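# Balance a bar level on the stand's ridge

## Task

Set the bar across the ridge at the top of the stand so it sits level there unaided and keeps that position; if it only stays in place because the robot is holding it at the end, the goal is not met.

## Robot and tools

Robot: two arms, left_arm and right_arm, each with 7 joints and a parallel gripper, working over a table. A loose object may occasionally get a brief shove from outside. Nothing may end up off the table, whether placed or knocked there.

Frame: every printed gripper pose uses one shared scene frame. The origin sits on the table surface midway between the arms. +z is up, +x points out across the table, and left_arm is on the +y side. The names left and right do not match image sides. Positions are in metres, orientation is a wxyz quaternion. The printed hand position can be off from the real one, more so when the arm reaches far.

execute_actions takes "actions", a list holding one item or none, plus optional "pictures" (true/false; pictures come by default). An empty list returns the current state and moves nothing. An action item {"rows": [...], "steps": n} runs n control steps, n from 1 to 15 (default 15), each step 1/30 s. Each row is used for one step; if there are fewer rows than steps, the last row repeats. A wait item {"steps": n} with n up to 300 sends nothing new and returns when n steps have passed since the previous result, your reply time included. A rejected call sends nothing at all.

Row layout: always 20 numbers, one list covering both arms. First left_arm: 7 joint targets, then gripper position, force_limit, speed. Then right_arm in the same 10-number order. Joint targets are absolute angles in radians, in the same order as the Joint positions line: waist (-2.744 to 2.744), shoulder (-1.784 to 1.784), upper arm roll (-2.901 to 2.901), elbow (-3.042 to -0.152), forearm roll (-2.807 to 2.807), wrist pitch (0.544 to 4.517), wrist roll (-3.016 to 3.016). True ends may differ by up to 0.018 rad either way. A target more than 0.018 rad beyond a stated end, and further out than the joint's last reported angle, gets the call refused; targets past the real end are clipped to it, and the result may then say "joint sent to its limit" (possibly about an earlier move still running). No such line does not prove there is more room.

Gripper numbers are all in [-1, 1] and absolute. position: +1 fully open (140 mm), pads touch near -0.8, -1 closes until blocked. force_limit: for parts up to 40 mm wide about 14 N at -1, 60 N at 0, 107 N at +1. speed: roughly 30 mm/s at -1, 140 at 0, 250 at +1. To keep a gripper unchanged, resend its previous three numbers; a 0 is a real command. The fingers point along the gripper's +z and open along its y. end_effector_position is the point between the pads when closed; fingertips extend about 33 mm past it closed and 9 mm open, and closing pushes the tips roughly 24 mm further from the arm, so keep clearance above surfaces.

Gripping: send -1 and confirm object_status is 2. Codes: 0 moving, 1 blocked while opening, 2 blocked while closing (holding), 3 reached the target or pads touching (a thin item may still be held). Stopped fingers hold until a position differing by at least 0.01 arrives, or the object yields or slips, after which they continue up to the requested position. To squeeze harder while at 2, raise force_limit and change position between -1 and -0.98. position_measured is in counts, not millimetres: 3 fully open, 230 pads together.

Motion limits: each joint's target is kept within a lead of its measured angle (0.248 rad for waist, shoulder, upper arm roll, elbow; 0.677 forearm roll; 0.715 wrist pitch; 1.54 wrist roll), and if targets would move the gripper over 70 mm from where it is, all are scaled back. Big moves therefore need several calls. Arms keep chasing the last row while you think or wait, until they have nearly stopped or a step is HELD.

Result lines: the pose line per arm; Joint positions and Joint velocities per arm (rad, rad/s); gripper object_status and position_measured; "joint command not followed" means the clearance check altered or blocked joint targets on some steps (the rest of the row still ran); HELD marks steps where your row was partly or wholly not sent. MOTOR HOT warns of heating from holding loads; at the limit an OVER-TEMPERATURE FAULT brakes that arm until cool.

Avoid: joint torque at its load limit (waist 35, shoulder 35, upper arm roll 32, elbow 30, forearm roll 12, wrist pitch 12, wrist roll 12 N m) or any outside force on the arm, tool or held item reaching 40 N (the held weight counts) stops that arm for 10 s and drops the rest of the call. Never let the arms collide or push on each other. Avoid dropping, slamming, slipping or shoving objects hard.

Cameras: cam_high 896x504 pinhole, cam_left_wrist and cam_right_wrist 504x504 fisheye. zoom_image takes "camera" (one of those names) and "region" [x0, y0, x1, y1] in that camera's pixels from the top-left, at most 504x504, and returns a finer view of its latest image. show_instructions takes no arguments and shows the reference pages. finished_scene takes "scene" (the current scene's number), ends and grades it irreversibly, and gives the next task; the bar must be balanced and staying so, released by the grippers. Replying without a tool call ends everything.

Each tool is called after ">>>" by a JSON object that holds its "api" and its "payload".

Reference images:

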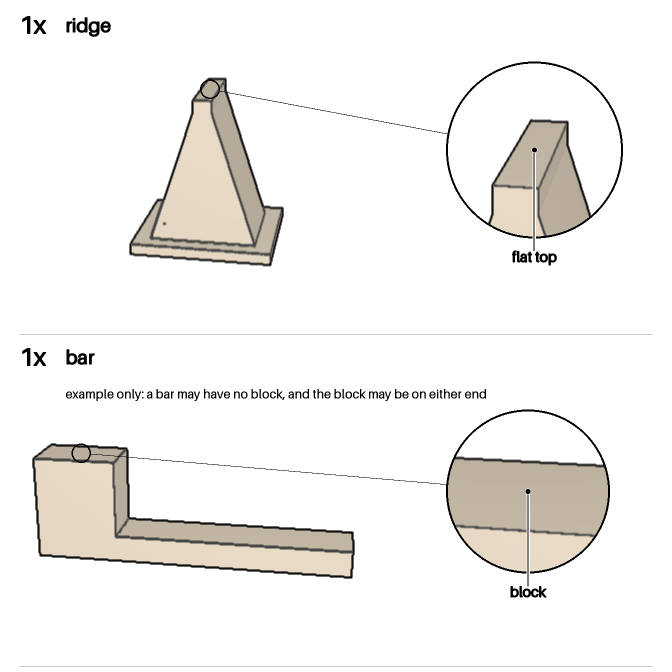

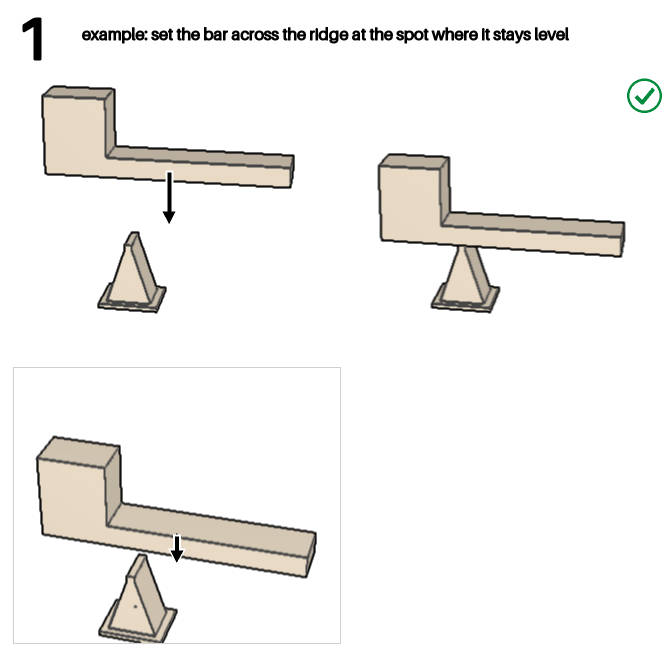

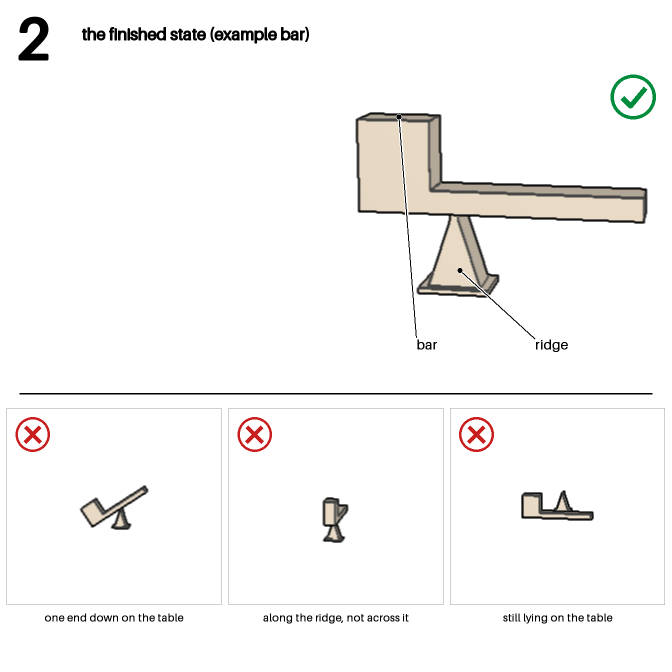

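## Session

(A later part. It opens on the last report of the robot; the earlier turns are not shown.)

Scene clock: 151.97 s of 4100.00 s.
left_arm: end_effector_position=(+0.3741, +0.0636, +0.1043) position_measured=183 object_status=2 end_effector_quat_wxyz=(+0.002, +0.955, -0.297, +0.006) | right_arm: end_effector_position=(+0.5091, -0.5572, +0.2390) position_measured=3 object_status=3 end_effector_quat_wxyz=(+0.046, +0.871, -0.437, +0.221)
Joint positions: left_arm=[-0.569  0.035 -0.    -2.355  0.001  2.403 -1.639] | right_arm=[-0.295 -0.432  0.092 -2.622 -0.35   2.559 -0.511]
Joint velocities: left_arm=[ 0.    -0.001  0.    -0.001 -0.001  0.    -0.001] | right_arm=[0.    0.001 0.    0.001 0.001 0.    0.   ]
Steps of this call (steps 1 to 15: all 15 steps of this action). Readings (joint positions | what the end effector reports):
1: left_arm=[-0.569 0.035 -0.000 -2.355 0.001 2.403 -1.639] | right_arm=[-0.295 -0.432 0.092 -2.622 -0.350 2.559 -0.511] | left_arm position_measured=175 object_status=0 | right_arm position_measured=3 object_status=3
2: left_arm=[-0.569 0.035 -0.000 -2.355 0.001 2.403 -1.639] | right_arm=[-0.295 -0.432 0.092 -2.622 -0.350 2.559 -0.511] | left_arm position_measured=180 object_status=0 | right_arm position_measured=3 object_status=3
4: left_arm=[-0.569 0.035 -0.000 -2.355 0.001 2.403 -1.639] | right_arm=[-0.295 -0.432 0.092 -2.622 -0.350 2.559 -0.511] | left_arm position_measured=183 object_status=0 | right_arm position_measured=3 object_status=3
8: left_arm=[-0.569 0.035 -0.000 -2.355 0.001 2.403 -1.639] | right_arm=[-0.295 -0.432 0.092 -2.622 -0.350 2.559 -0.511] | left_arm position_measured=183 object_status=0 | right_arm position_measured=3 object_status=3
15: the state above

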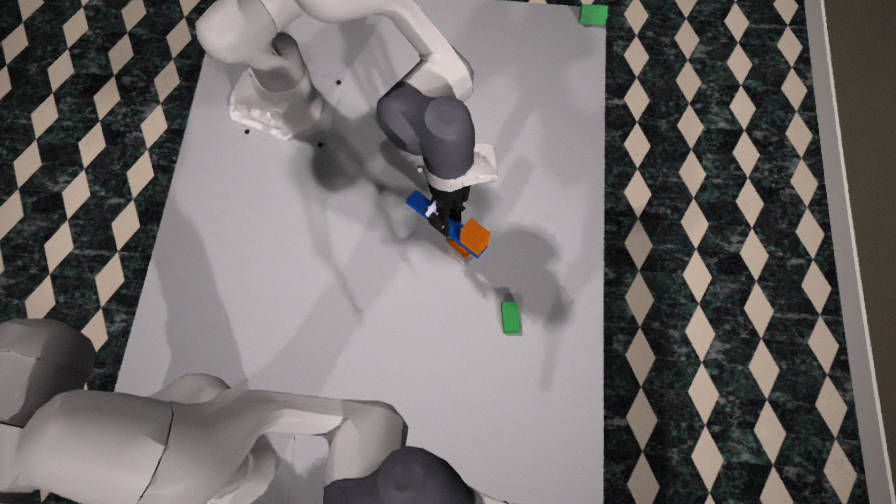

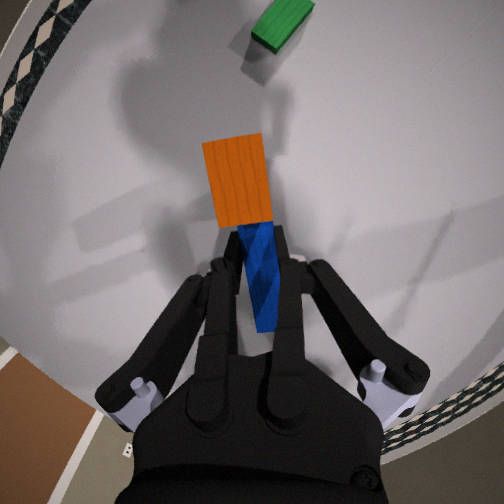

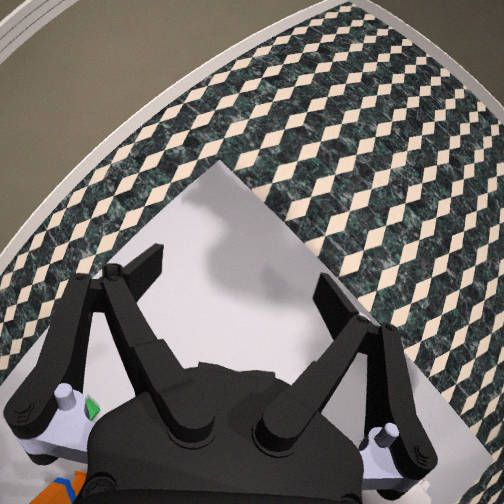

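Unchanged; release and withdraw.

>>> {"api": "execute_actions", "payload": {"actions": [{"rows":[[-0.569,0.036,0,-2.357,0,2.408,-1.639,0.3,-0.7,-0.5,-0.295,-0.432,0.092,-2.622,-0.35,2.559,-0.511,1,0,0]]}], "pictures": false}}

>>> {"api": "execute_actions", "payload": {"actions": [{"rows":[[-0.569,-0.12,0,-2.32,0,2.2,-1.639,0.3,-0.7,-0.5,-0.295,-0.432,0.092,-2.622,-0.35,2.559,-0.511,1,0,0]]}], "pictures": false}}

>>> {"api": "execute_actions", "payload": {"actions": [{"steps":30}]}}

>>> {"api": "zoom_image", "payload": {"camera": "cam_high", "region": [370,170,530,300]}}

Scene clock: 157.10 s of 4100.00 s.
left_arm: end_effector_position=(+0.3743, +0.0635, +0.1043) position_measured=119 object_status=0 end_effector_quat_wxyz=(+0.002, +0.955, -0.297, +0.006) | right_arm: end_effector_position=(+0.5091, -0.5572, +0.2390) position_measured=3 object_status=3 end_effector_quat_wxyz=(+0.046, +0.871, -0.437, +0.221)
Joint positions: left_arm=[-0.569  0.035 -0.    -2.355  0.001  2.404 -1.639] | right_arm=[-0.295 -0.432  0.092 -2.622 -0.35   2.559 -0.511]
Joint velocities: left_arm=[-0.002  0.001  0.     0.001 -0.     0.    -0.   ] | right_arm=[-0.002  0.    -0.     0.001  0.001  0.    -0.   ]
Steps of this call (steps 1 to 15: the robot went on to your last target; steps 16 to 90: nothing new was sent; then 1.63 s passed at rest; steps 91 to 105: all 15 steps of this action). Readings (joint positions | what the end effector reports):
91: left_arm=[-0.569 0.035 -0.000 -2.355 0.001 2.403 -1.639] | right_arm=[-0.295 -0.432 0.092 -2.622 -0.350 2.559 -0.511] | left_arm position_measured=183 object_status=0 | right_arm position_measured=3 object_status=3
92: left_arm=[-0.569 0.035 -0.000 -2.355 0.001 2.403 -1.639] | right_arm=[-0.295 -0.432 0.092 -2.622 -0.350 2.559 -0.511] | left_arm position_measured=183 object_status=0 | right_arm position_measured=3 object_status=3
94: left_arm=[-0.569 0.035 -0.000 -2.355 0.001 2.403 -1.639] | right_arm=[-0.295 -0.432 0.092 -2.622 -0.350 2.559 -0.511] | left_arm position_measured=170 object_status=0 | right_arm position_measured=3 object_status=3
98: left_arm=[-0.569 0.035 -0.000 -2.355 0.001 2.404 -1.639] | right_arm=[-0.295 -0.432 0.092 -2.622 -0.350 2.559 -0.511] | left_arm position_measured=152 object_status=0 | right_arm position_measured=3 object_status=3
105: the state above

Scene clock: 157.60 s of 4100.00 s.
left_arm: end_effector_position=(+0.3657, +0.0704, +0.1817) position_measured=91 object_status=3 end_effector_quat_wxyz=(+0.003, +0.955, -0.297, +0.009) | right_arm: end_effector_position=(+0.5091, -0.5572, +0.2390) position_measured=3 object_status=3 end_effector_quat_wxyz=(+0.046, +0.871, -0.437, +0.221)
Joint positions: left_arm=[-0.569 -0.121 -0.    -2.318  0.001  2.215 -1.639] | right_arm=[-0.295 -0.432  0.092 -2.622 -0.35   2.559 -0.511]
Joint velocities: left_arm=[ 0.002  0.006  0.    -0.003  0.    -0.07   0.   ] | right_arm=[ 0.    -0.001 -0.001  0.001 -0.     0.     0.002]
Steps of this call (steps 1 to 15: all 15 steps of this action). Readings (joint positions | what the end effector reports):
1: left_arm=[-0.569 0.022 -0.000 -2.355 0.001 2.376 -1.639] | right_arm=[-0.295 -0.432 0.092 -2.622 -0.350 2.559 -0.511] | left_arm position_measured=115 object_status=0 | right_arm position_measured=3 object_status=3
2: left_arm=[-0.569 -0.011 -0.000 -2.353 0.001 2.342 -1.639] | right_arm=[-0.295 -0.432 0.092 -2.622 -0.350 2.559 -0.511] | left_arm position_measured=110 object_status=0 | right_arm position_measured=3 object_status=3
4: left_arm=[-0.569 -0.077 -0.000 -2.333 0.001 2.298 -1.639] | right_arm=[-0.295 -0.432 0.092 -2.622 -0.350 2.559 -0.511] | left_arm position_measured=101 object_status=0 | right_arm position_measured=3 object_status=3
8: left_arm=[-0.569 -0.125 -0.000 -2.316 0.001 2.251 -1.639] | right_arm=[-0.295 -0.432 0.092 -2.622 -0.350 2.559 -0.511] | left_arm position_measured=91 object_status=0 | right_arm position_measured=3 object_status=3
15: the state above

Scene clock: 158.60 s of 4100.00 s.
left_arm: end_effector_position=(+0.3629, +0.0726, +0.1806) position_measured=91 object_status=3 end_effector_quat_wxyz=(+0.001, +0.955, -0.297, +0.004) | right_arm: end_effector_position=(+0.5091, -0.5572, +0.2390) position_measured=3 object_status=3 end_effector_quat_wxyz=(+0.046, +0.871, -0.437, +0.221)
Joint positions: left_arm=[-0.569 -0.121 -0.    -2.318  0.001  2.204 -1.639] | right_arm=[-0.295 -0.432  0.092 -2.622 -0.35   2.559 -0.511]
Joint velocities: left_arm=[-0.    -0.001  0.    -0.    -0.    -0.    -0.001] | right_arm=[ 0.    -0.     0.    -0.002  0.001 -0.    -0.   ]
Steps of this call (steps 1 to 30: the robot went on to your last target). Readings (joint positions | what the end effector reports):
1: left_arm=[-0.569 -0.121 -0.000 -2.318 0.001 2.213 -1.639] | right_arm=[-0.295 -0.432 0.092 -2.622 -0.350 2.559 -0.511] | left_arm position_measured=91 object_status=3 | right_arm position_measured=3 object_status=3
2: left_arm=[-0.569 -0.121 -0.000 -2.318 0.001 2.212 -1.639] | right_arm=[-0.295 -0.432 0.092 -2.622 -0.350 2.559 -0.511] | left_arm position_measured=91 object_status=3 | right_arm position_measured=3 object_status=3
4: left_arm=[-0.569 -0.121 -0.000 -2.318 0.001 2.209 -1.639] | right_arm=[-0.295 -0.432 0.092 -2.622 -0.350 2.559 -0.511] | left_arm position_measured=91 object_status=3 | right_arm position_measured=3 object_status=3
8: left_arm=[-0.569 -0.121 -0.000 -2.318 0.001 2.206 -1.639] | right_arm=[-0.295 -0.432 0.092 -2.622 -0.350 2.559 -0.511] | left_arm position_measured=91 object_status=3 | right_arm position_measured=3 object_status=3
30: the state above
All arms were judged still, so your last target was given up. Only a new action makes them travel on or press farther. Fingers that are still opening or closing keep moving.

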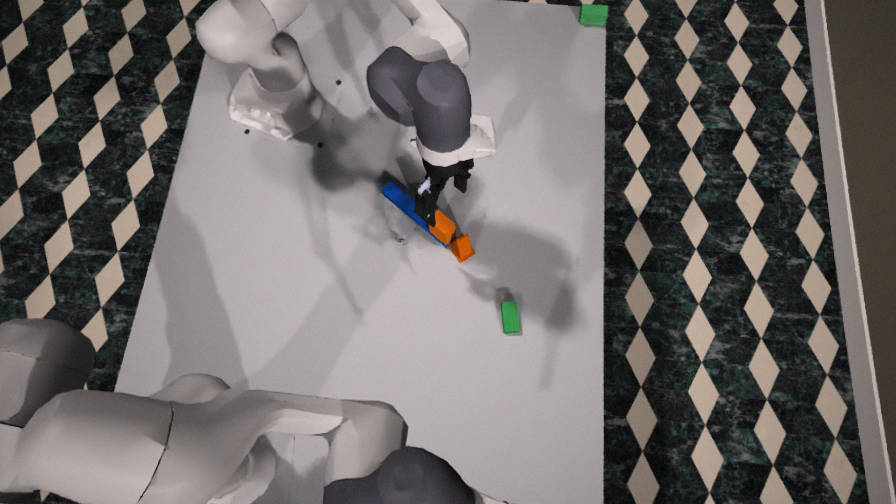

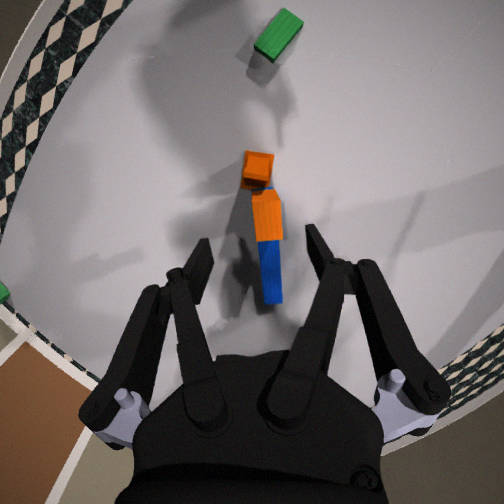

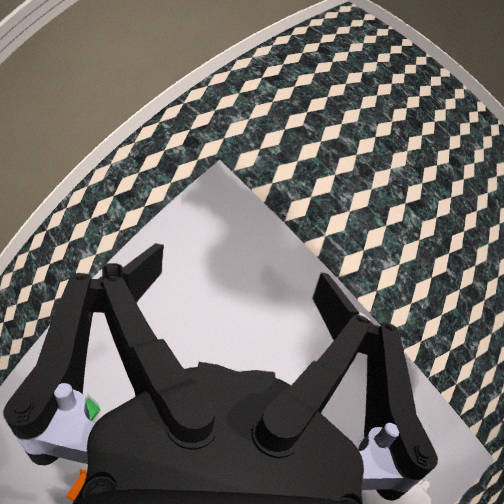

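Region (370, 170, 530, 300) of cam_high's 896x504 image, scaled by 3.150, with more detail than that image has; it fills the top 410 rows of this view, and the rest is white.

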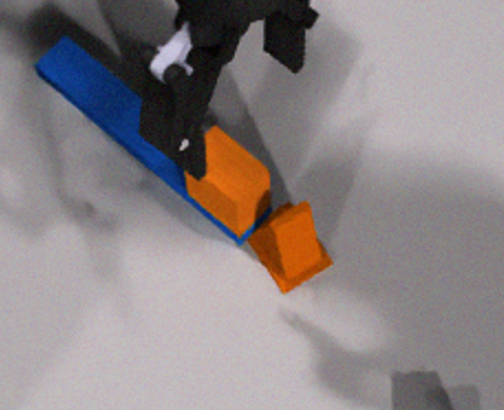

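>>> {"api": "execute_actions", "payload": {"actions": [{"rows":[[-0.62,-0.02,0,-2.57,0,2.555,-1.63,1,0,0,-0.295,-0.432,0.092,-2.622,-0.35,2.559,-0.511,1,0,0]]}], "pictures": false}}

>>> {"api": "execute_actions", "payload": {"actions": [{"steps":30}]}}

Scene clock: 169.13 s of 4100.00 s.
left_arm: end_effector_position=(+0.3061, +0.0901, +0.0568) position_measured=3 object_status=0 end_effector_quat_wxyz=(-0.005, +0.946, -0.323, -0.012) | right_arm: end_effector_position=(+0.5091, -0.5572, +0.2390) position_measured=3 object_status=3 end_effector_quat_wxyz=(+0.046, +0.871, -0.437, +0.221)
Joint positions: left_arm=[-0.618 -0.018 -0.001 -2.569  0.001  2.524 -1.635] | right_arm=[-0.295 -0.432  0.092 -2.622 -0.35   2.559 -0.511]
Joint velocities: left_arm=[ 0.002 -0.018 -0.    -0.     0.     0.166  0.004] | right_arm=[-0.001 -0.002 -0.001  0.     0.     0.    -0.001]
Steps of this call (steps 1 to 90: nothing new was sent; then 7.03 s passed at rest; steps 91 to 105: all 15 steps of this action). Readings (joint positions | what the end effector reports):
91: left_arm=[-0.573 -0.122 0.002 -2.337 0.001 2.235 -1.639] | right_arm=[-0.295 -0.432 0.092 -2.622 -0.350 2.559 -0.511] | left_arm position_measured=91 object_status=0 | right_arm position_measured=3 object_status=3
92: left_arm=[-0.580 -0.114 0.003 -2.371 0.001 2.268 -1.639] | right_arm=[-0.295 -0.432 0.092 -2.622 -0.350 2.559 -0.511] | left_arm position_measured=85 object_status=0 | right_arm position_measured=3 object_status=3
94: left_arm=[-0.594 -0.081 0.002 -2.446 0.001 2.335 -1.638] | right_arm=[-0.295 -0.432 0.092 -2.622 -0.350 2.559 -0.511] | left_arm position_measured=70 object_status=0 | right_arm position_measured=3 object_status=3
98: left_arm=[-0.615 -0.018 -0.001 -2.555 0.001 2.447 -1.637] | right_arm=[-0.295 -0.432 0.092 -2.622 -0.350 2.559 -0.511] | left_arm position_measured=40 object_status=0 | right_arm position_measured=3 object_status=3
105: the state above

Scene clock: 170.13 s of 4100.00 s.
left_arm: end_effector_position=(+0.3126, +0.0843, +0.0593) position_measured=3 object_status=3 end_effector_quat_wxyz=(-0.000, +0.946, -0.323, +0.000) | right_arm: end_effector_position=(+0.5091, -0.5572, +0.2390) position_measured=3 object_status=3 end_effector_quat_wxyz=(+0.046, +0.871, -0.437, +0.221)
Joint positions: left_arm=[-0.618 -0.019 -0.001 -2.569  0.001  2.551 -1.634] | right_arm=[-0.295 -0.432  0.092 -2.622 -0.35   2.559 -0.511]
Joint velocities: left_arm=[ 0.     0.001  0.     0.001  0.     0.    -0.002] | right_arm=[ 0.001  0.001 -0.001  0.001  0.     0.     0.   ]
Steps of this call (steps 1 to 30: the robot went on to your last target). Readings (joint positions | what the end effector reports):
1: left_arm=[-0.618 -0.019 -0.001 -2.569 0.001 2.529 -1.635] | right_arm=[-0.295 -0.432 0.092 -2.622 -0.350 2.559 -0.511] | left_arm position_measured=3 object_status=0 | right_arm position_measured=3 object_status=3
2: left_arm=[-0.618 -0.019 -0.001 -2.569 0.001 2.533 -1.635] | right_arm=[-0.295 -0.432 0.092 -2.622 -0.350 2.559 -0.511] | left_arm position_measured=3 object_status=0 | right_arm position_measured=3 object_status=3
4: left_arm=[-0.618 -0.019 -0.001 -2.569 0.001 2.539 -1.635] | right_arm=[-0.295 -0.432 0.092 -2.622 -0.350 2.559 -0.511] | left_arm position_measured=3 object_status=3 | right_arm position_measured=3 object_status=3
8: left_arm=[-0.618 -0.019 -0.001 -2.569 0.001 2.546 -1.634] | right_arm=[-0.295 -0.432 0.092 -2.622 -0.350 2.559 -0.511] | left_arm position_measured=3 object_status=3 | right_arm position_measured=3 object_status=3
30: the state above
All arms were judged still, so your last target was given up. Only a new action makes them travel on or press farther. Fingers that are still opening or closing keep moving.

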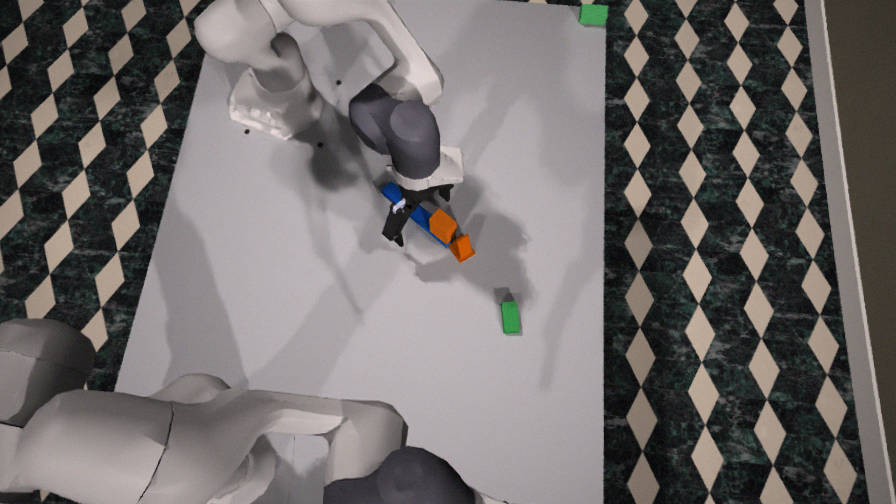

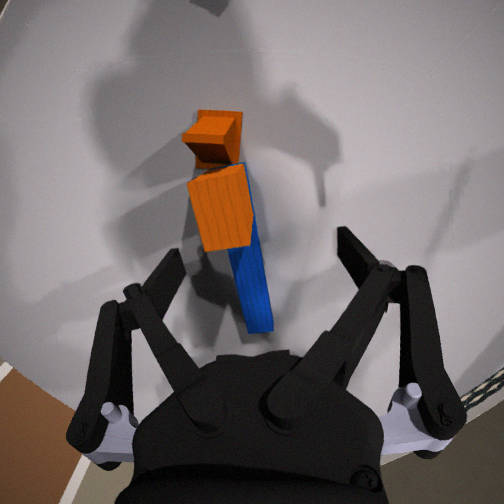

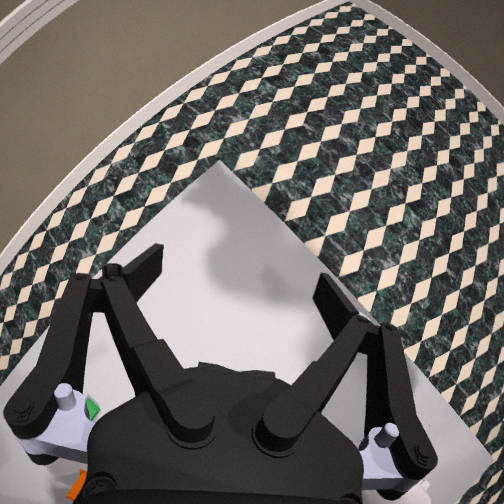

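>>> {"api": "execute_actions", "payload": {"actions": [{"rows":[[-0.58,0.0,0,-2.627,0,2.632,-1.65,1,0,0,-0.295,-0.432,0.092,-2.622,-0.35,2.559,-0.511,1,0,0]]}], "pictures": false}}

>>> {"api": "execute_actions", "payload": {"actions": [{"rows":[[-0.58,0.0,0,-2.627,0,2.632,-1.65,-1,0,0,-0.295,-0.432,0.092,-2.622,-0.35,2.559,-0.511,1,0,0]]}], "pictures": false}}

>>> {"api": "execute_actions", "payload": {"actions": [{"steps":20}], "pictures": false}}

>>> {"api": "execute_actions", "payload": {"actions": [{"rows":[[-0.58,-0.045,0,-2.68,0,2.64,-1.65,-1,0,0,-0.295,-0.432,0.092,-2.622,-0.35,2.559,-0.511,1,0,0]]}], "pictures": false}}

>>> {"api": "execute_actions", "payload": {"actions": [{"rows":[[-0.58,-0.045,0,-2.685,0,2.645,-1.65,-0.3,0,-0.5,-0.295,-0.432,0.092,-2.622,-0.35,2.559,-0.511,1,0,0]]}], "pictures": false}}

>>> {"api": "execute_actions", "payload": {"actions": [{"rows":[[-0.58,-0.045,0,-2.685,0,2.645,-1.65,-1,-0.7,0,-0.295,-0.432,0.092,-2.622,-0.35,2.559,-0.511,1,0,0]]}]}}

Scene clock: 180.10 s of 4100.00 s.
left_arm: end_effector_position=(+0.3107, +0.1071, +0.0369) position_measured=3 object_status=3 end_effector_quat_wxyz=(-0.001, +0.954, -0.301, -0.001) | right_arm: end_effector_position=(+0.5091, -0.5572, +0.2390) position_measured=3 object_status=3 end_effector_quat_wxyz=(+0.046, +0.871, -0.437, +0.221)
Joint positions: left_arm=[-0.582  0.001  0.001 -2.625  0.001  2.623 -1.644] | right_arm=[-0.295 -0.432  0.092 -2.622 -0.35   2.559 -0.511]
Joint velocities: left_arm=[ 0.    -0.001 -0.    -0.     0.     0.027 -0.009] | right_arm=[-0.001 -0.     0.     0.    -0.001 -0.001 -0.   ]
Steps of this call (steps 1 to 90: nothing new was sent; then 6.47 s passed at rest; steps 91 to 105: all 15 steps of this action). Readings (joint positions | what the end effector reports):
91: left_arm=[-0.612 -0.019 -0.004 -2.577 0.001 2.564 -1.635] | right_arm=[-0.295 -0.432 0.092 -2.622 -0.350 2.559 -0.511] | left_arm position_measured=3 object_status=3 | right_arm position_measured=3 object_status=3
92: left_arm=[-0.603 -0.016 -0.004 -2.591 0.001 2.577 -1.636] | right_arm=[-0.295 -0.432 0.092 -2.622 -0.350 2.559 -0.511] | left_arm position_measured=3 object_status=3 | right_arm position_measured=3 object_status=3
94: left_arm=[-0.590 -0.006 -0.001 -2.612 0.001 2.592 -1.638] | right_arm=[-0.295 -0.432 0.092 -2.622 -0.350 2.559 -0.511] | left_arm position_measured=3 object_status=3 | right_arm position_measured=3 object_status=3
98: left_arm=[-0.583 0.001 0.001 -2.625 0.001 2.610 -1.641] | right_arm=[-0.295 -0.432 0.092 -2.622 -0.350 2.559 -0.511] | left_arm position_measured=3 object_status=3 | right_arm position_measured=3 object_status=3
105: the state above

Scene clock: 180.60 s of 4100.00 s.
left_arm: end_effector_position=(+0.3117, +0.1063, +0.0374) position_measured=107 object_status=0 end_effector_quat_wxyz=(+0.000, +0.954, -0.300, +0.001) | right_arm: end_effector_position=(+0.5091, -0.5572, +0.2390) position_measured=3 object_status=3 end_effector_quat_wxyz=(+0.046, +0.871, -0.437, +0.221)
Joint positions: left_arm=[-0.582  0.     0.001 -2.625  0.001  2.628 -1.646] | right_arm=[-0.295 -0.432  0.092 -2.622 -0.35   2.559 -0.511]
Joint velocities: left_arm=[ 0.    -0.    -0.    -0.    -0.001  0.002 -0.002] | right_arm=[-0.001 -0.     0.    -0.001  0.001 -0.    -0.   ]
Steps of this call (steps 1 to 15: all 15 steps of this action). Readings (joint positions | what the end effector reports):
1: left_arm=[-0.582 0.001 0.001 -2.625 0.001 2.624 -1.644] | right_arm=[-0.295 -0.432 0.092 -2.622 -0.350 2.559 -0.511] | left_arm position_measured=3 object_status=0 | right_arm position_measured=3 object_status=3
2: left_arm=[-0.582 0.001 0.001 -2.625 0.001 2.625 -1.644] | right_arm=[-0.295 -0.432 0.092 -2.622 -0.350 2.559 -0.511] | left_arm position_measured=8 object_status=0 | right_arm position_measured=3 object_status=3
4: left_arm=[-0.582 0.001 0.001 -2.625 0.001 2.626 -1.645] | right_arm=[-0.295 -0.432 0.092 -2.622 -0.350 2.559 -0.511] | left_arm position_measured=24 object_status=0 | right_arm position_measured=3 object_status=3
8: left_arm=[-0.582 0.000 0.001 -2.625 0.001 2.627 -1.645] | right_arm=[-0.295 -0.432 0.092 -2.622 -0.350 2.559 -0.511] | left_arm position_measured=54 object_status=0 | right_arm position_measured=3 object_status=3
15: the state above

Scene clock: 181.27 s of 4100.00 s.
left_arm: end_effector_position=(+0.3119, +0.1062, +0.0376) position_measured=185 object_status=2 end_effector_quat_wxyz=(+0.000, +0.954, -0.300, +0.001) | right_arm: end_effector_position=(+0.5091, -0.5572, +0.2390) position_measured=3 object_status=3 end_effector_quat_wxyz=(+0.046, +0.871, -0.437, +0.221)
Joint positions: left_arm=[-0.582 -0.     0.001 -2.625  0.001  2.628 -1.646] | right_arm=[-0.295 -0.432  0.092 -2.622 -0.35   2.559 -0.511]
Joint velocities: left_arm=[-0.     0.    -0.     0.001 -0.    -0.001  0.001] | right_arm=[-0.    -0.     0.002 -0.001 -0.    -0.001  0.003]
Steps of this call (steps 1 to 15: the robot went on to your last target; steps 16 to 20: nothing new was sent). Readings (joint positions | what the end effector reports):
1: left_arm=[-0.582 0.000 0.001 -2.625 0.001 2.628 -1.646] | right_arm=[-0.295 -0.432 0.092 -2.622 -0.350 2.559 -0.511] | left_arm position_measured=115 object_status=0 | right_arm position_measured=3 object_status=3
2: left_arm=[-0.582 0.000 0.001 -2.625 0.001 2.628 -1.646] | right_arm=[-0.295 -0.432 0.092 -2.622 -0.350 2.559 -0.511] | left_arm position_measured=122 object_status=0 | right_arm position_measured=3 object_status=3
4: left_arm=[-0.582 0.000 0.001 -2.625 0.001 2.628 -1.646] | right_arm=[-0.295 -0.432 0.092 -2.622 -0.350 2.559 -0.511] | left_arm position_measured=138 object_status=0 | right_arm position_measured=3 object_status=3
8: left_arm=[-0.582 0.000 0.001 -2.625 0.001 2.628 -1.646] | right_arm=[-0.295 -0.432 0.092 -2.622 -0.350 2.559 -0.511] | left_arm position_measured=168 object_status=0 | right_arm position_measured=3 object_status=3
20: the state above
All arms were judged still, so your last target was given up. Only a new action makes them travel on or press farther. Fingers that are still opening or closing keep moving.

Scene clock: 181.77 s of 4100.00 s.
left_arm: end_effector_position=(+0.2977, +0.1177, +0.0374) position_measured=185 object_status=2 end_effector_quat_wxyz=(-0.001, +0.954, -0.300, -0.001) | right_arm: end_effector_position=(+0.5091, -0.5572, +0.2390) position_measured=3 object_status=3 end_effector_quat_wxyz=(+0.046, +0.871, -0.437, +0.221)
Joint positions: left_arm=[-0.582 -0.042  0.001 -2.679  0.001  2.634 -1.646] | right_arm=[-0.295 -0.432  0.092 -2.622 -0.35   2.559 -0.511]
Joint velocities: left_arm=[ 0.002 -0.     0.001 -0.     0.     0.004 -0.001] | right_arm=[ 0.001 -0.    -0.    -0.001  0.001  0.001 -0.   ]
Steps of this call (steps 1 to 15: all 15 steps of this action). Readings (joint positions | what the end effector reports):
1: left_arm=[-0.582 -0.008 0.001 -2.635 0.001 2.631 -1.646] | right_arm=[-0.295 -0.432 0.092 -2.622 -0.350 2.559 -0.511] | left_arm position_measured=185 object_status=2 | right_arm position_measured=3 object_status=3
2: left_arm=[-0.582 -0.020 0.001 -2.650 0.001 2.631 -1.646] | right_arm=[-0.295 -0.432 0.092 -2.622 -0.350 2.559 -0.511] | left_arm position_measured=185 object_status=2 | right_arm position_measured=3 object_status=3
4: left_arm=[-0.582 -0.034 0.001 -2.668 0.001 2.632 -1.646] | right_arm=[-0.295 -0.432 0.092 -2.622 -0.350 2.559 -0.511] | left_arm position_measured=185 object_status=2 | right_arm position_measured=3 object_status=3
8: left_arm=[-0.582 -0.041 0.001 -2.677 0.001 2.633 -1.646] | right_arm=[-0.295 -0.432 0.092 -2.622 -0.350 2.559 -0.511] | left_arm position_measured=185 object_status=2 | right_arm position_measured=3 object_status=3
15: the state above

Scene clock: 182.27 s of 4100.00 s.
left_arm: end_effector_position=(+0.2975, +0.1178, +0.0371) position_measured=167 object_status=3 end_effector_quat_wxyz=(-0.000, +0.954, -0.300, +0.001) | right_arm: end_effector_position=(+0.5091, -0.5572, +0.2390) position_measured=3 object_status=3 end_effector_quat_wxyz=(+0.046, +0.871, -0.437, +0.221)
Joint positions: left_arm=[-0.582 -0.044  0.001 -2.683  0.001  2.64  -1.646] | right_arm=[-0.295 -0.432  0.092 -2.622 -0.35   2.559 -0.511]
Joint velocities: left_arm=[ 0.     0.    -0.001 -0.002  0.002  0.002 -0.   ] | right_arm=[ 0.002  0.001  0.001  0.001 -0.002 -0.     0.002]
Steps of this call (steps 1 to 15: all 15 steps of this action). Readings (joint positions | what the end effector reports):
1: left_arm=[-0.582 -0.043 0.001 -2.679 0.001 2.635 -1.646] | right_arm=[-0.295 -0.432 0.092 -2.622 -0.350 2.559 -0.511] | left_arm position_measured=185 object_status=0 | right_arm position_measured=3 object_status=3
2: left_arm=[-0.582 -0.043 0.001 -2.681 0.001 2.636 -1.646] | right_arm=[-0.295 -0.432 0.092 -2.622 -0.350 2.559 -0.511] | left_arm position_measured=185 object_status=0 | right_arm position_measured=3 object_status=3
4: left_arm=[-0.582 -0.043 0.001 -2.682 0.001 2.637 -1.646] | right_arm=[-0.295 -0.432 0.092 -2.622 -0.350 2.559 -0.511] | left_arm position_measured=173 object_status=0 | right_arm position_measured=3 object_status=3
8: left_arm=[-0.582 -0.043 0.001 -2.683 0.001 2.639 -1.646] | right_arm=[-0.295 -0.432 0.092 -2.622 -0.350 2.559 -0.511] | left_arm position_measured=167 object_status=0 | right_arm position_measured=3 object_status=3
15: the state above

Scene clock: 182.77 s of 4100.00 s.
left_arm: end_effector_position=(+0.2976, +0.1178, +0.0372) position_measured=182 object_status=2 end_effector_quat_wxyz=(+0.000, +0.954, -0.300, +0.001) | right_arm: end_effector_position=(+0.5091, -0.5572, +0.2390) position_measured=3 object_status=3 end_effector_quat_wxyz=(+0.046, +0.871, -0.437, +0.221)
Joint positions: left_arm=[-0.582 -0.044  0.001 -2.683  0.001  2.641 -1.646] | right_arm=[-0.295 -0.432  0.092 -2.622 -0.35   2.559 -0.511]
Joint velocities: left_arm=[ 0.001  0.001 -0.    -0.    -0.001 -0.001 -0.002] | right_arm=[ 0.002 -0.001  0.001 -0.    -0.001 -0.001  0.   ]
Steps of this call (steps 1 to 15: all 15 steps of this action). Readings (joint positions | what the end effector reports):
1: left_arm=[-0.582 -0.044 0.001 -2.683 0.001 2.640 -1.646] | right_arm=[-0.295 -0.432 0.092 -2.622 -0.350 2.559 -0.511] | left_arm position_measured=167 object_status=0 | right_arm position_measured=3 object_status=3
2: left_arm=[-0.582 -0.044 0.001 -2.683 0.001 2.641 -1.646] | right_arm=[-0.295 -0.432 0.092 -2.622 -0.350 2.559 -0.511] | left_arm position_measured=173 object_status=0 | right_arm position_measured=3 object_status=3
4: left_arm=[-0.582 -0.044 0.001 -2.683 0.001 2.641 -1.646] | right_arm=[-0.295 -0.432 0.092 -2.622 -0.350 2.559 -0.511] | left_arm position_measured=182 object_status=0 | right_arm position_measured=3 object_status=3
8: left_arm=[-0.582 -0.044 0.001 -2.683 0.001 2.641 -1.646] | right_arm=[-0.295 -0.432 0.092 -2.622 -0.350 2.559 -0.511] | left_arm position_measured=182 object_status=0 | right_arm position_measured=3 object_status=3
15: the state above

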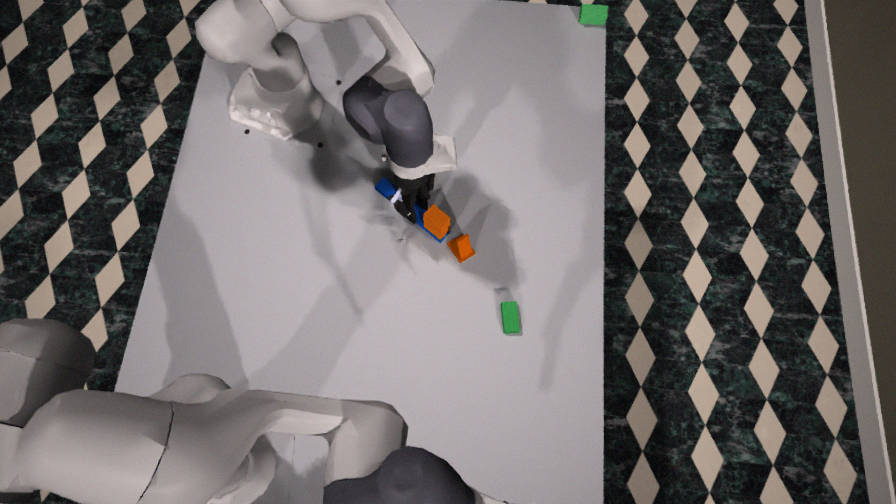

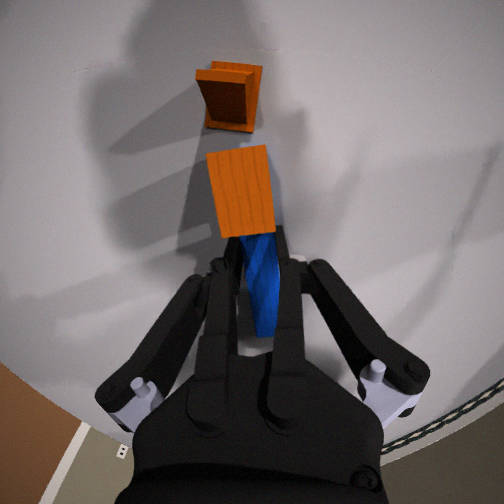

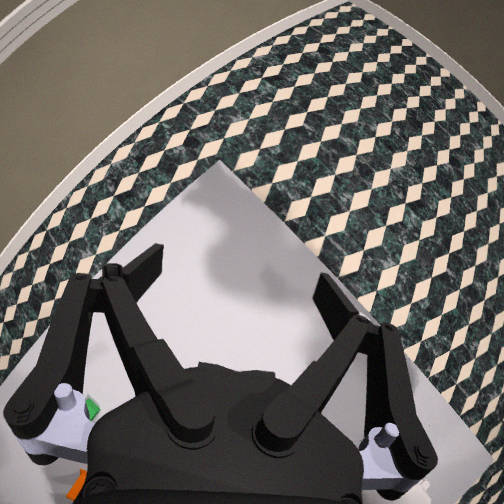

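>>> {"api": "execute_actions", "payload": {"actions": [{"rows":[[-0.62,-0.25,0,-2.6,0,2.355,-1.6,-0.98,0,0,-0.295,-0.432,0.092,-2.622,-0.35,2.559,-0.511,1,0,0]]}], "pictures": false}}

>>> {"api": "execute_actions", "payload": {"actions": [{"rows":[[-0.685,0.055,0,-2.235,0,2.295,-1.557,-0.98,0,0,-0.295,-0.432,0.092,-2.622,-0.35,2.559,-0.511,1,0,0]]}], "pictures": false}}

>>> {"api": "execute_actions", "payload": {"actions": [{"steps":15}], "pictures": false}}

>>> {"api": "execute_actions", "payload": {"actions": [{"rows":[[-0.685,0.106,0,-2.262,0,2.373,-1.557,-0.98,0,0,-0.295,-0.432,0.092,-2.622,-0.35,2.559,-0.511,1,0,0]]}], "pictures": false}}

>>> {"api": "execute_actions", "payload": {"actions": [{"steps":15}]}}

Scene clock: 191.97 s of 4100.00 s.
left_arm: end_effector_position=(+0.2993, +0.0964, +0.1326) position_measured=185 object_status=2 end_effector_quat_wxyz=(+0.004, +0.943, -0.333, +0.012) | right_arm: end_effector_position=(+0.5091, -0.5572, +0.2390) position_measured=3 object_status=3 end_effector_quat_wxyz=(+0.046, +0.871, -0.437, +0.221)
Joint positions: left_arm=[-0.618 -0.25  -0.    -2.599  0.001  2.375 -1.613] | right_arm=[-0.295 -0.432  0.092 -2.622 -0.35   2.559 -0.511]
Joint velocities: left_arm=[-0.     0.002 -0.    -0.001  0.001 -0.108  0.029] | right_arm=[ 0.     0.001 -0.    -0.001 -0.     0.    -0.002]
Steps of this call (steps 1 to 15: the robot went on to your last target; steps 16 to 90: nothing new was sent; then 5.70 s passed at rest; steps 91 to 105: all 15 steps of this action). Readings (joint positions | what the end effector reports):
91: left_arm=[-0.587 -0.061 0.003 -2.678 0.001 2.607 -1.644] | right_arm=[-0.295 -0.432 0.092 -2.622 -0.350 2.559 -0.511] | left_arm position_measured=182 object_status=0 | right_arm position_measured=3 object_status=3
92: left_arm=[-0.594 -0.099 0.003 -2.667 0.001 2.568 -1.641] | right_arm=[-0.295 -0.432 0.092 -2.622 -0.350 2.559 -0.511] | left_arm position_measured=185 object_status=0 | right_arm position_measured=3 object_status=3
94: left_arm=[-0.607 -0.181 0.001 -2.632 0.001 2.502 -1.634] | right_arm=[-0.295 -0.432 0.092 -2.622 -0.350 2.559 -0.511] | left_arm position_measured=185 object_status=0 | right_arm position_measured=3 object_status=3
98: left_arm=[-0.617 -0.250 -0.000 -2.597 0.001 2.430 -1.623] | right_arm=[-0.295 -0.432 0.092 -2.622 -0.350 2.559 -0.511] | left_arm position_measured=185 object_status=2 | right_arm position_measured=3 object_status=3
105: the state above

Scene clock: 192.47 s of 4100.00 s.
left_arm: end_effector_position=(+0.3527, +0.0018, +0.1343) position_measured=185 object_status=2 end_effector_quat_wxyz=(+0.002, +0.924, -0.383, +0.004) | right_arm: end_effector_position=(+0.5091, -0.5572, +0.2390) position_measured=3 object_status=3 end_effector_quat_wxyz=(+0.046, +0.871, -0.437, +0.221)
Joint positions: left_arm=[-0.684  0.054 -0.001 -2.239  0.     2.303 -1.571] | right_arm=[-0.295 -0.432  0.092 -2.622 -0.35   2.559 -0.511]
Joint velocities: left_arm=[-0.001  0.007  0.001  0.008 -0.    -0.029  0.032] | right_arm=[ 0.     0.    -0.001  0.    -0.001 -0.    -0.   ]
Steps of this call (steps 1 to 15: all 15 steps of this action). Readings (joint positions | what the end effector reports):
1: left_arm=[-0.629 -0.210 0.006 -2.554 0.000 2.352 -1.608] | right_arm=[-0.295 -0.432 0.092 -2.622 -0.350 2.559 -0.511] | left_arm position_measured=185 object_status=2 | right_arm position_measured=3 object_status=3
2: left_arm=[-0.644 -0.134 0.007 -2.473 0.000 2.343 -1.604] | right_arm=[-0.295 -0.432 0.092 -2.622 -0.350 2.559 -0.511] | left_arm position_measured=185 object_status=2 | right_arm position_measured=3 object_status=3
4: left_arm=[-0.666 -0.021 0.003 -2.347 0.000 2.330 -1.595] | right_arm=[-0.295 -0.432 0.092 -2.622 -0.350 2.559 -0.511] | left_arm position_measured=185 object_status=2 | right_arm position_measured=3 object_status=3
8: left_arm=[-0.683 0.046 -0.003 -2.257 0.000 2.315 -1.583] | right_arm=[-0.295 -0.432 0.092 -2.622 -0.350 2.559 -0.511] | left_arm position_measured=185 object_status=2 | right_arm position_measured=3 object_status=3
15: the state above

Scene clock: 192.97 s of 4100.00 s.
left_arm: end_effector_position=(+0.3518, +0.0028, +0.1338) position_measured=185 object_status=2 end_effector_quat_wxyz=(+0.001, +0.922, -0.387, +0.002) | right_arm: end_effector_position=(+0.5091, -0.5572, +0.2390) position_measured=3 object_status=3 end_effector_quat_wxyz=(+0.046, +0.871, -0.437, +0.221)
Joint positions: left_arm=[-0.684  0.055 -0.001 -2.238  0.     2.298 -1.563] | right_arm=[-0.295 -0.432  0.092 -2.622 -0.35   2.559 -0.511]
Joint velocities: left_arm=[ 0.001  0.    -0.001  0.001  0.    -0.002  0.006] | right_arm=[ 0.    -0.    -0.001 -0.001 -0.     0.    -0.001]
Steps of this call (steps 1 to 15: the robot went on to your last target). Readings (joint positions | what the end effector reports):
1: left_arm=[-0.684 0.054 -0.001 -2.239 0.000 2.302 -1.570] | right_arm=[-0.295 -0.432 0.092 -2.622 -0.350 2.559 -0.511] | left_arm position_measured=185 object_status=2 | right_arm position_measured=3 object_status=3
2: left_arm=[-0.684 0.055 -0.001 -2.239 0.000 2.301 -1.569] | right_arm=[-0.295 -0.432 0.092 -2.622 -0.350 2.559 -0.511] | left_arm position_measured=185 object_status=2 | right_arm position_measured=3 object_status=3
4: left_arm=[-0.684 0.055 -0.001 -2.239 0.000 2.300 -1.567] | right_arm=[-0.295 -0.432 0.092 -2.622 -0.350 2.559 -0.511] | left_arm position_measured=185 object_status=2 | right_arm position_measured=3 object_status=3
8: left_arm=[-0.684 0.055 -0.001 -2.239 0.000 2.299 -1.565] | right_arm=[-0.295 -0.432 0.092 -2.622 -0.350 2.559 -0.511] | left_arm position_measured=185 object_status=2 | right_arm position_measured=3 object_status=3
15: the state above
All arms were judged still, so your last target was given up. Only a new action makes them travel on or press farther. Fingers that are still opening or closing keep moving.

Scene clock: 193.47 s of 4100.00 s.
left_arm: end_effector_position=(+0.3492, +0.0054, +0.1005) position_measured=185 object_status=2 end_effector_quat_wxyz=(-0.002, +0.922, -0.388, -0.004) | right_arm: end_effector_position=(+0.5091, -0.5572, +0.2390) position_measured=3 object_status=3 end_effector_quat_wxyz=(+0.046, +0.871, -0.437, +0.221)
Joint positions: left_arm=[-0.684  0.109 -0.001 -2.263  0.     2.364 -1.561] | right_arm=[-0.295 -0.432  0.092 -2.622 -0.35   2.559 -0.511]
Joint velocities: left_arm=[-0.001 -0.001  0.001  0.001  0.     0.025 -0.   ] | right_arm=[ 0.001 -0.001  0.001  0.    -0.001 -0.001 -0.   ]
Steps of this call (steps 1 to 15: all 15 steps of this action). Readings (joint positions | what the end effector reports):
1: left_arm=[-0.684 0.059 -0.001 -2.240 0.000 2.309 -1.563] | right_arm=[-0.295 -0.432 0.092 -2.622 -0.350 2.559 -0.511] | left_arm position_measured=185 object_status=2 | right_arm position_measured=3 object_status=3
2: left_arm=[-0.684 0.070 -0.001 -2.243 0.000 2.321 -1.562] | right_arm=[-0.295 -0.432 0.092 -2.622 -0.350 2.559 -0.511] | left_arm position_measured=185 object_status=2 | right_arm position_measured=3 object_status=3
4: left_arm=[-0.684 0.092 -0.001 -2.254 0.000 2.336 -1.562] | right_arm=[-0.295 -0.432 0.092 -2.622 -0.350 2.559 -0.511] | left_arm position_measured=185 object_status=2 | right_arm position_measured=3 object_status=3
8: left_arm=[-0.684 0.109 -0.001 -2.263 0.000 2.352 -1.562] | right_arm=[-0.295 -0.432 0.092 -2.622 -0.350 2.559 -0.511] | left_arm position_measured=185 object_status=2 | right_arm position_measured=3 object_status=3
15: the state above

Scene clock: 193.97 s of 4100.00 s.
left_arm: end_effector_position=(+0.3500, +0.0046, +0.1008) position_measured=185 object_status=2 end_effector_quat_wxyz=(-0.001, +0.922, -0.388, -0.002) | right_arm: end_effector_position=(+0.5091, -0.5572, +0.2390) position_measured=3 object_status=3 end_effector_quat_wxyz=(+0.046, +0.871, -0.437, +0.221)
Joint positions: left_arm=[-0.684  0.109 -0.001 -2.263  0.     2.367 -1.561] | right_arm=[-0.295 -0.432  0.092 -2.622 -0.35   2.559 -0.511]
Joint velocities: left_arm=[ 0.002 -0.001 -0.001  0.    -0.     0.001  0.003] | right_arm=[ 0.001  0.    -0.001 -0.    -0.     0.001 -0.001]
Steps of this call (steps 1 to 15: the robot went on to your last target). Readings (joint positions | what the end effector reports):
1: left_arm=[-0.684 0.109 -0.001 -2.263 0.000 2.364 -1.561] | right_arm=[-0.295 -0.432 0.092 -2.622 -0.350 2.559 -0.511] | left_arm position_measured=185 object_status=2 | right_arm position_measured=3 object_status=3
2: left_arm=[-0.684 0.109 -0.001 -2.263 0.000 2.365 -1.561] | right_arm=[-0.295 -0.432 0.092 -2.622 -0.350 2.559 -0.511] | left_arm position_measured=185 object_status=2 | right_arm position_measured=3 object_status=3
4: left_arm=[-0.684 0.109 -0.001 -2.263 0.000 2.366 -1.561] | right_arm=[-0.295 -0.432 0.092 -2.622 -0.350 2.559 -0.511] | left_arm position_measured=185 object_status=2 | right_arm position_measured=3 object_status=3
8: left_arm=[-0.684 0.109 -0.001 -2.263 0.000 2.367 -1.561] | right_arm=[-0.295 -0.432 0.092 -2.622 -0.350 2.559 -0.511] | left_arm position_measured=185 object_status=2 | right_arm position_measured=3 object_status=3
15: the state above
All arms were judged still, so your last target was given up. Only a new action makes them travel on or press farther. Fingers that are still opening or closing keep moving.

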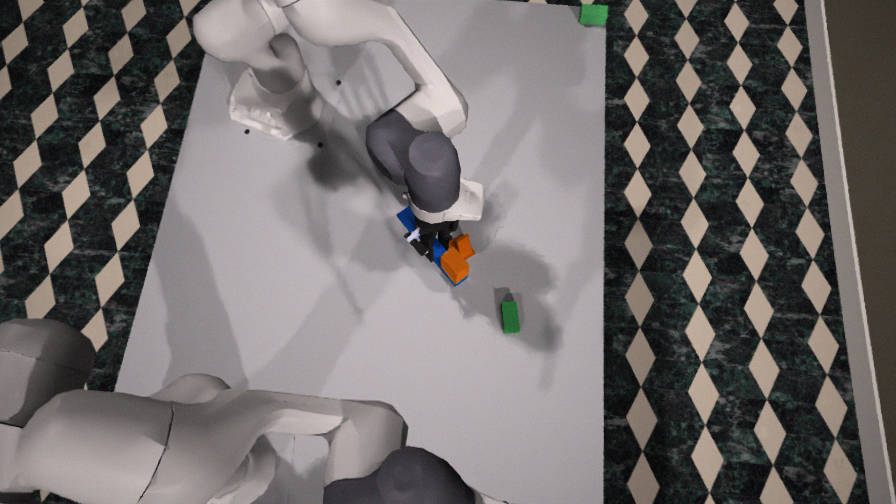

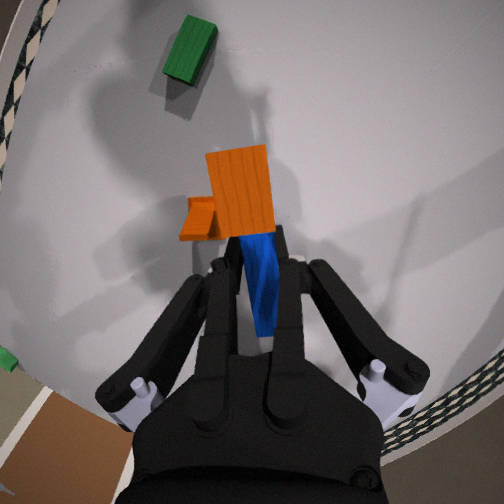

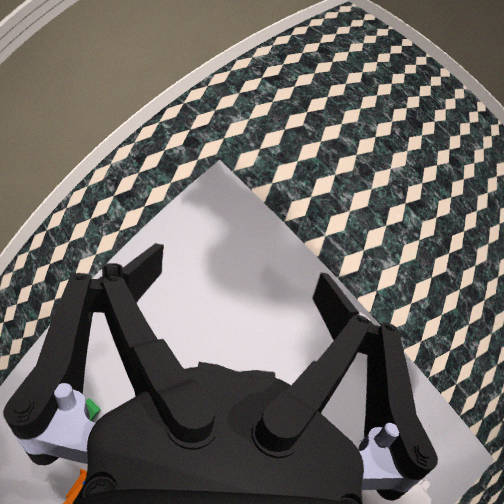

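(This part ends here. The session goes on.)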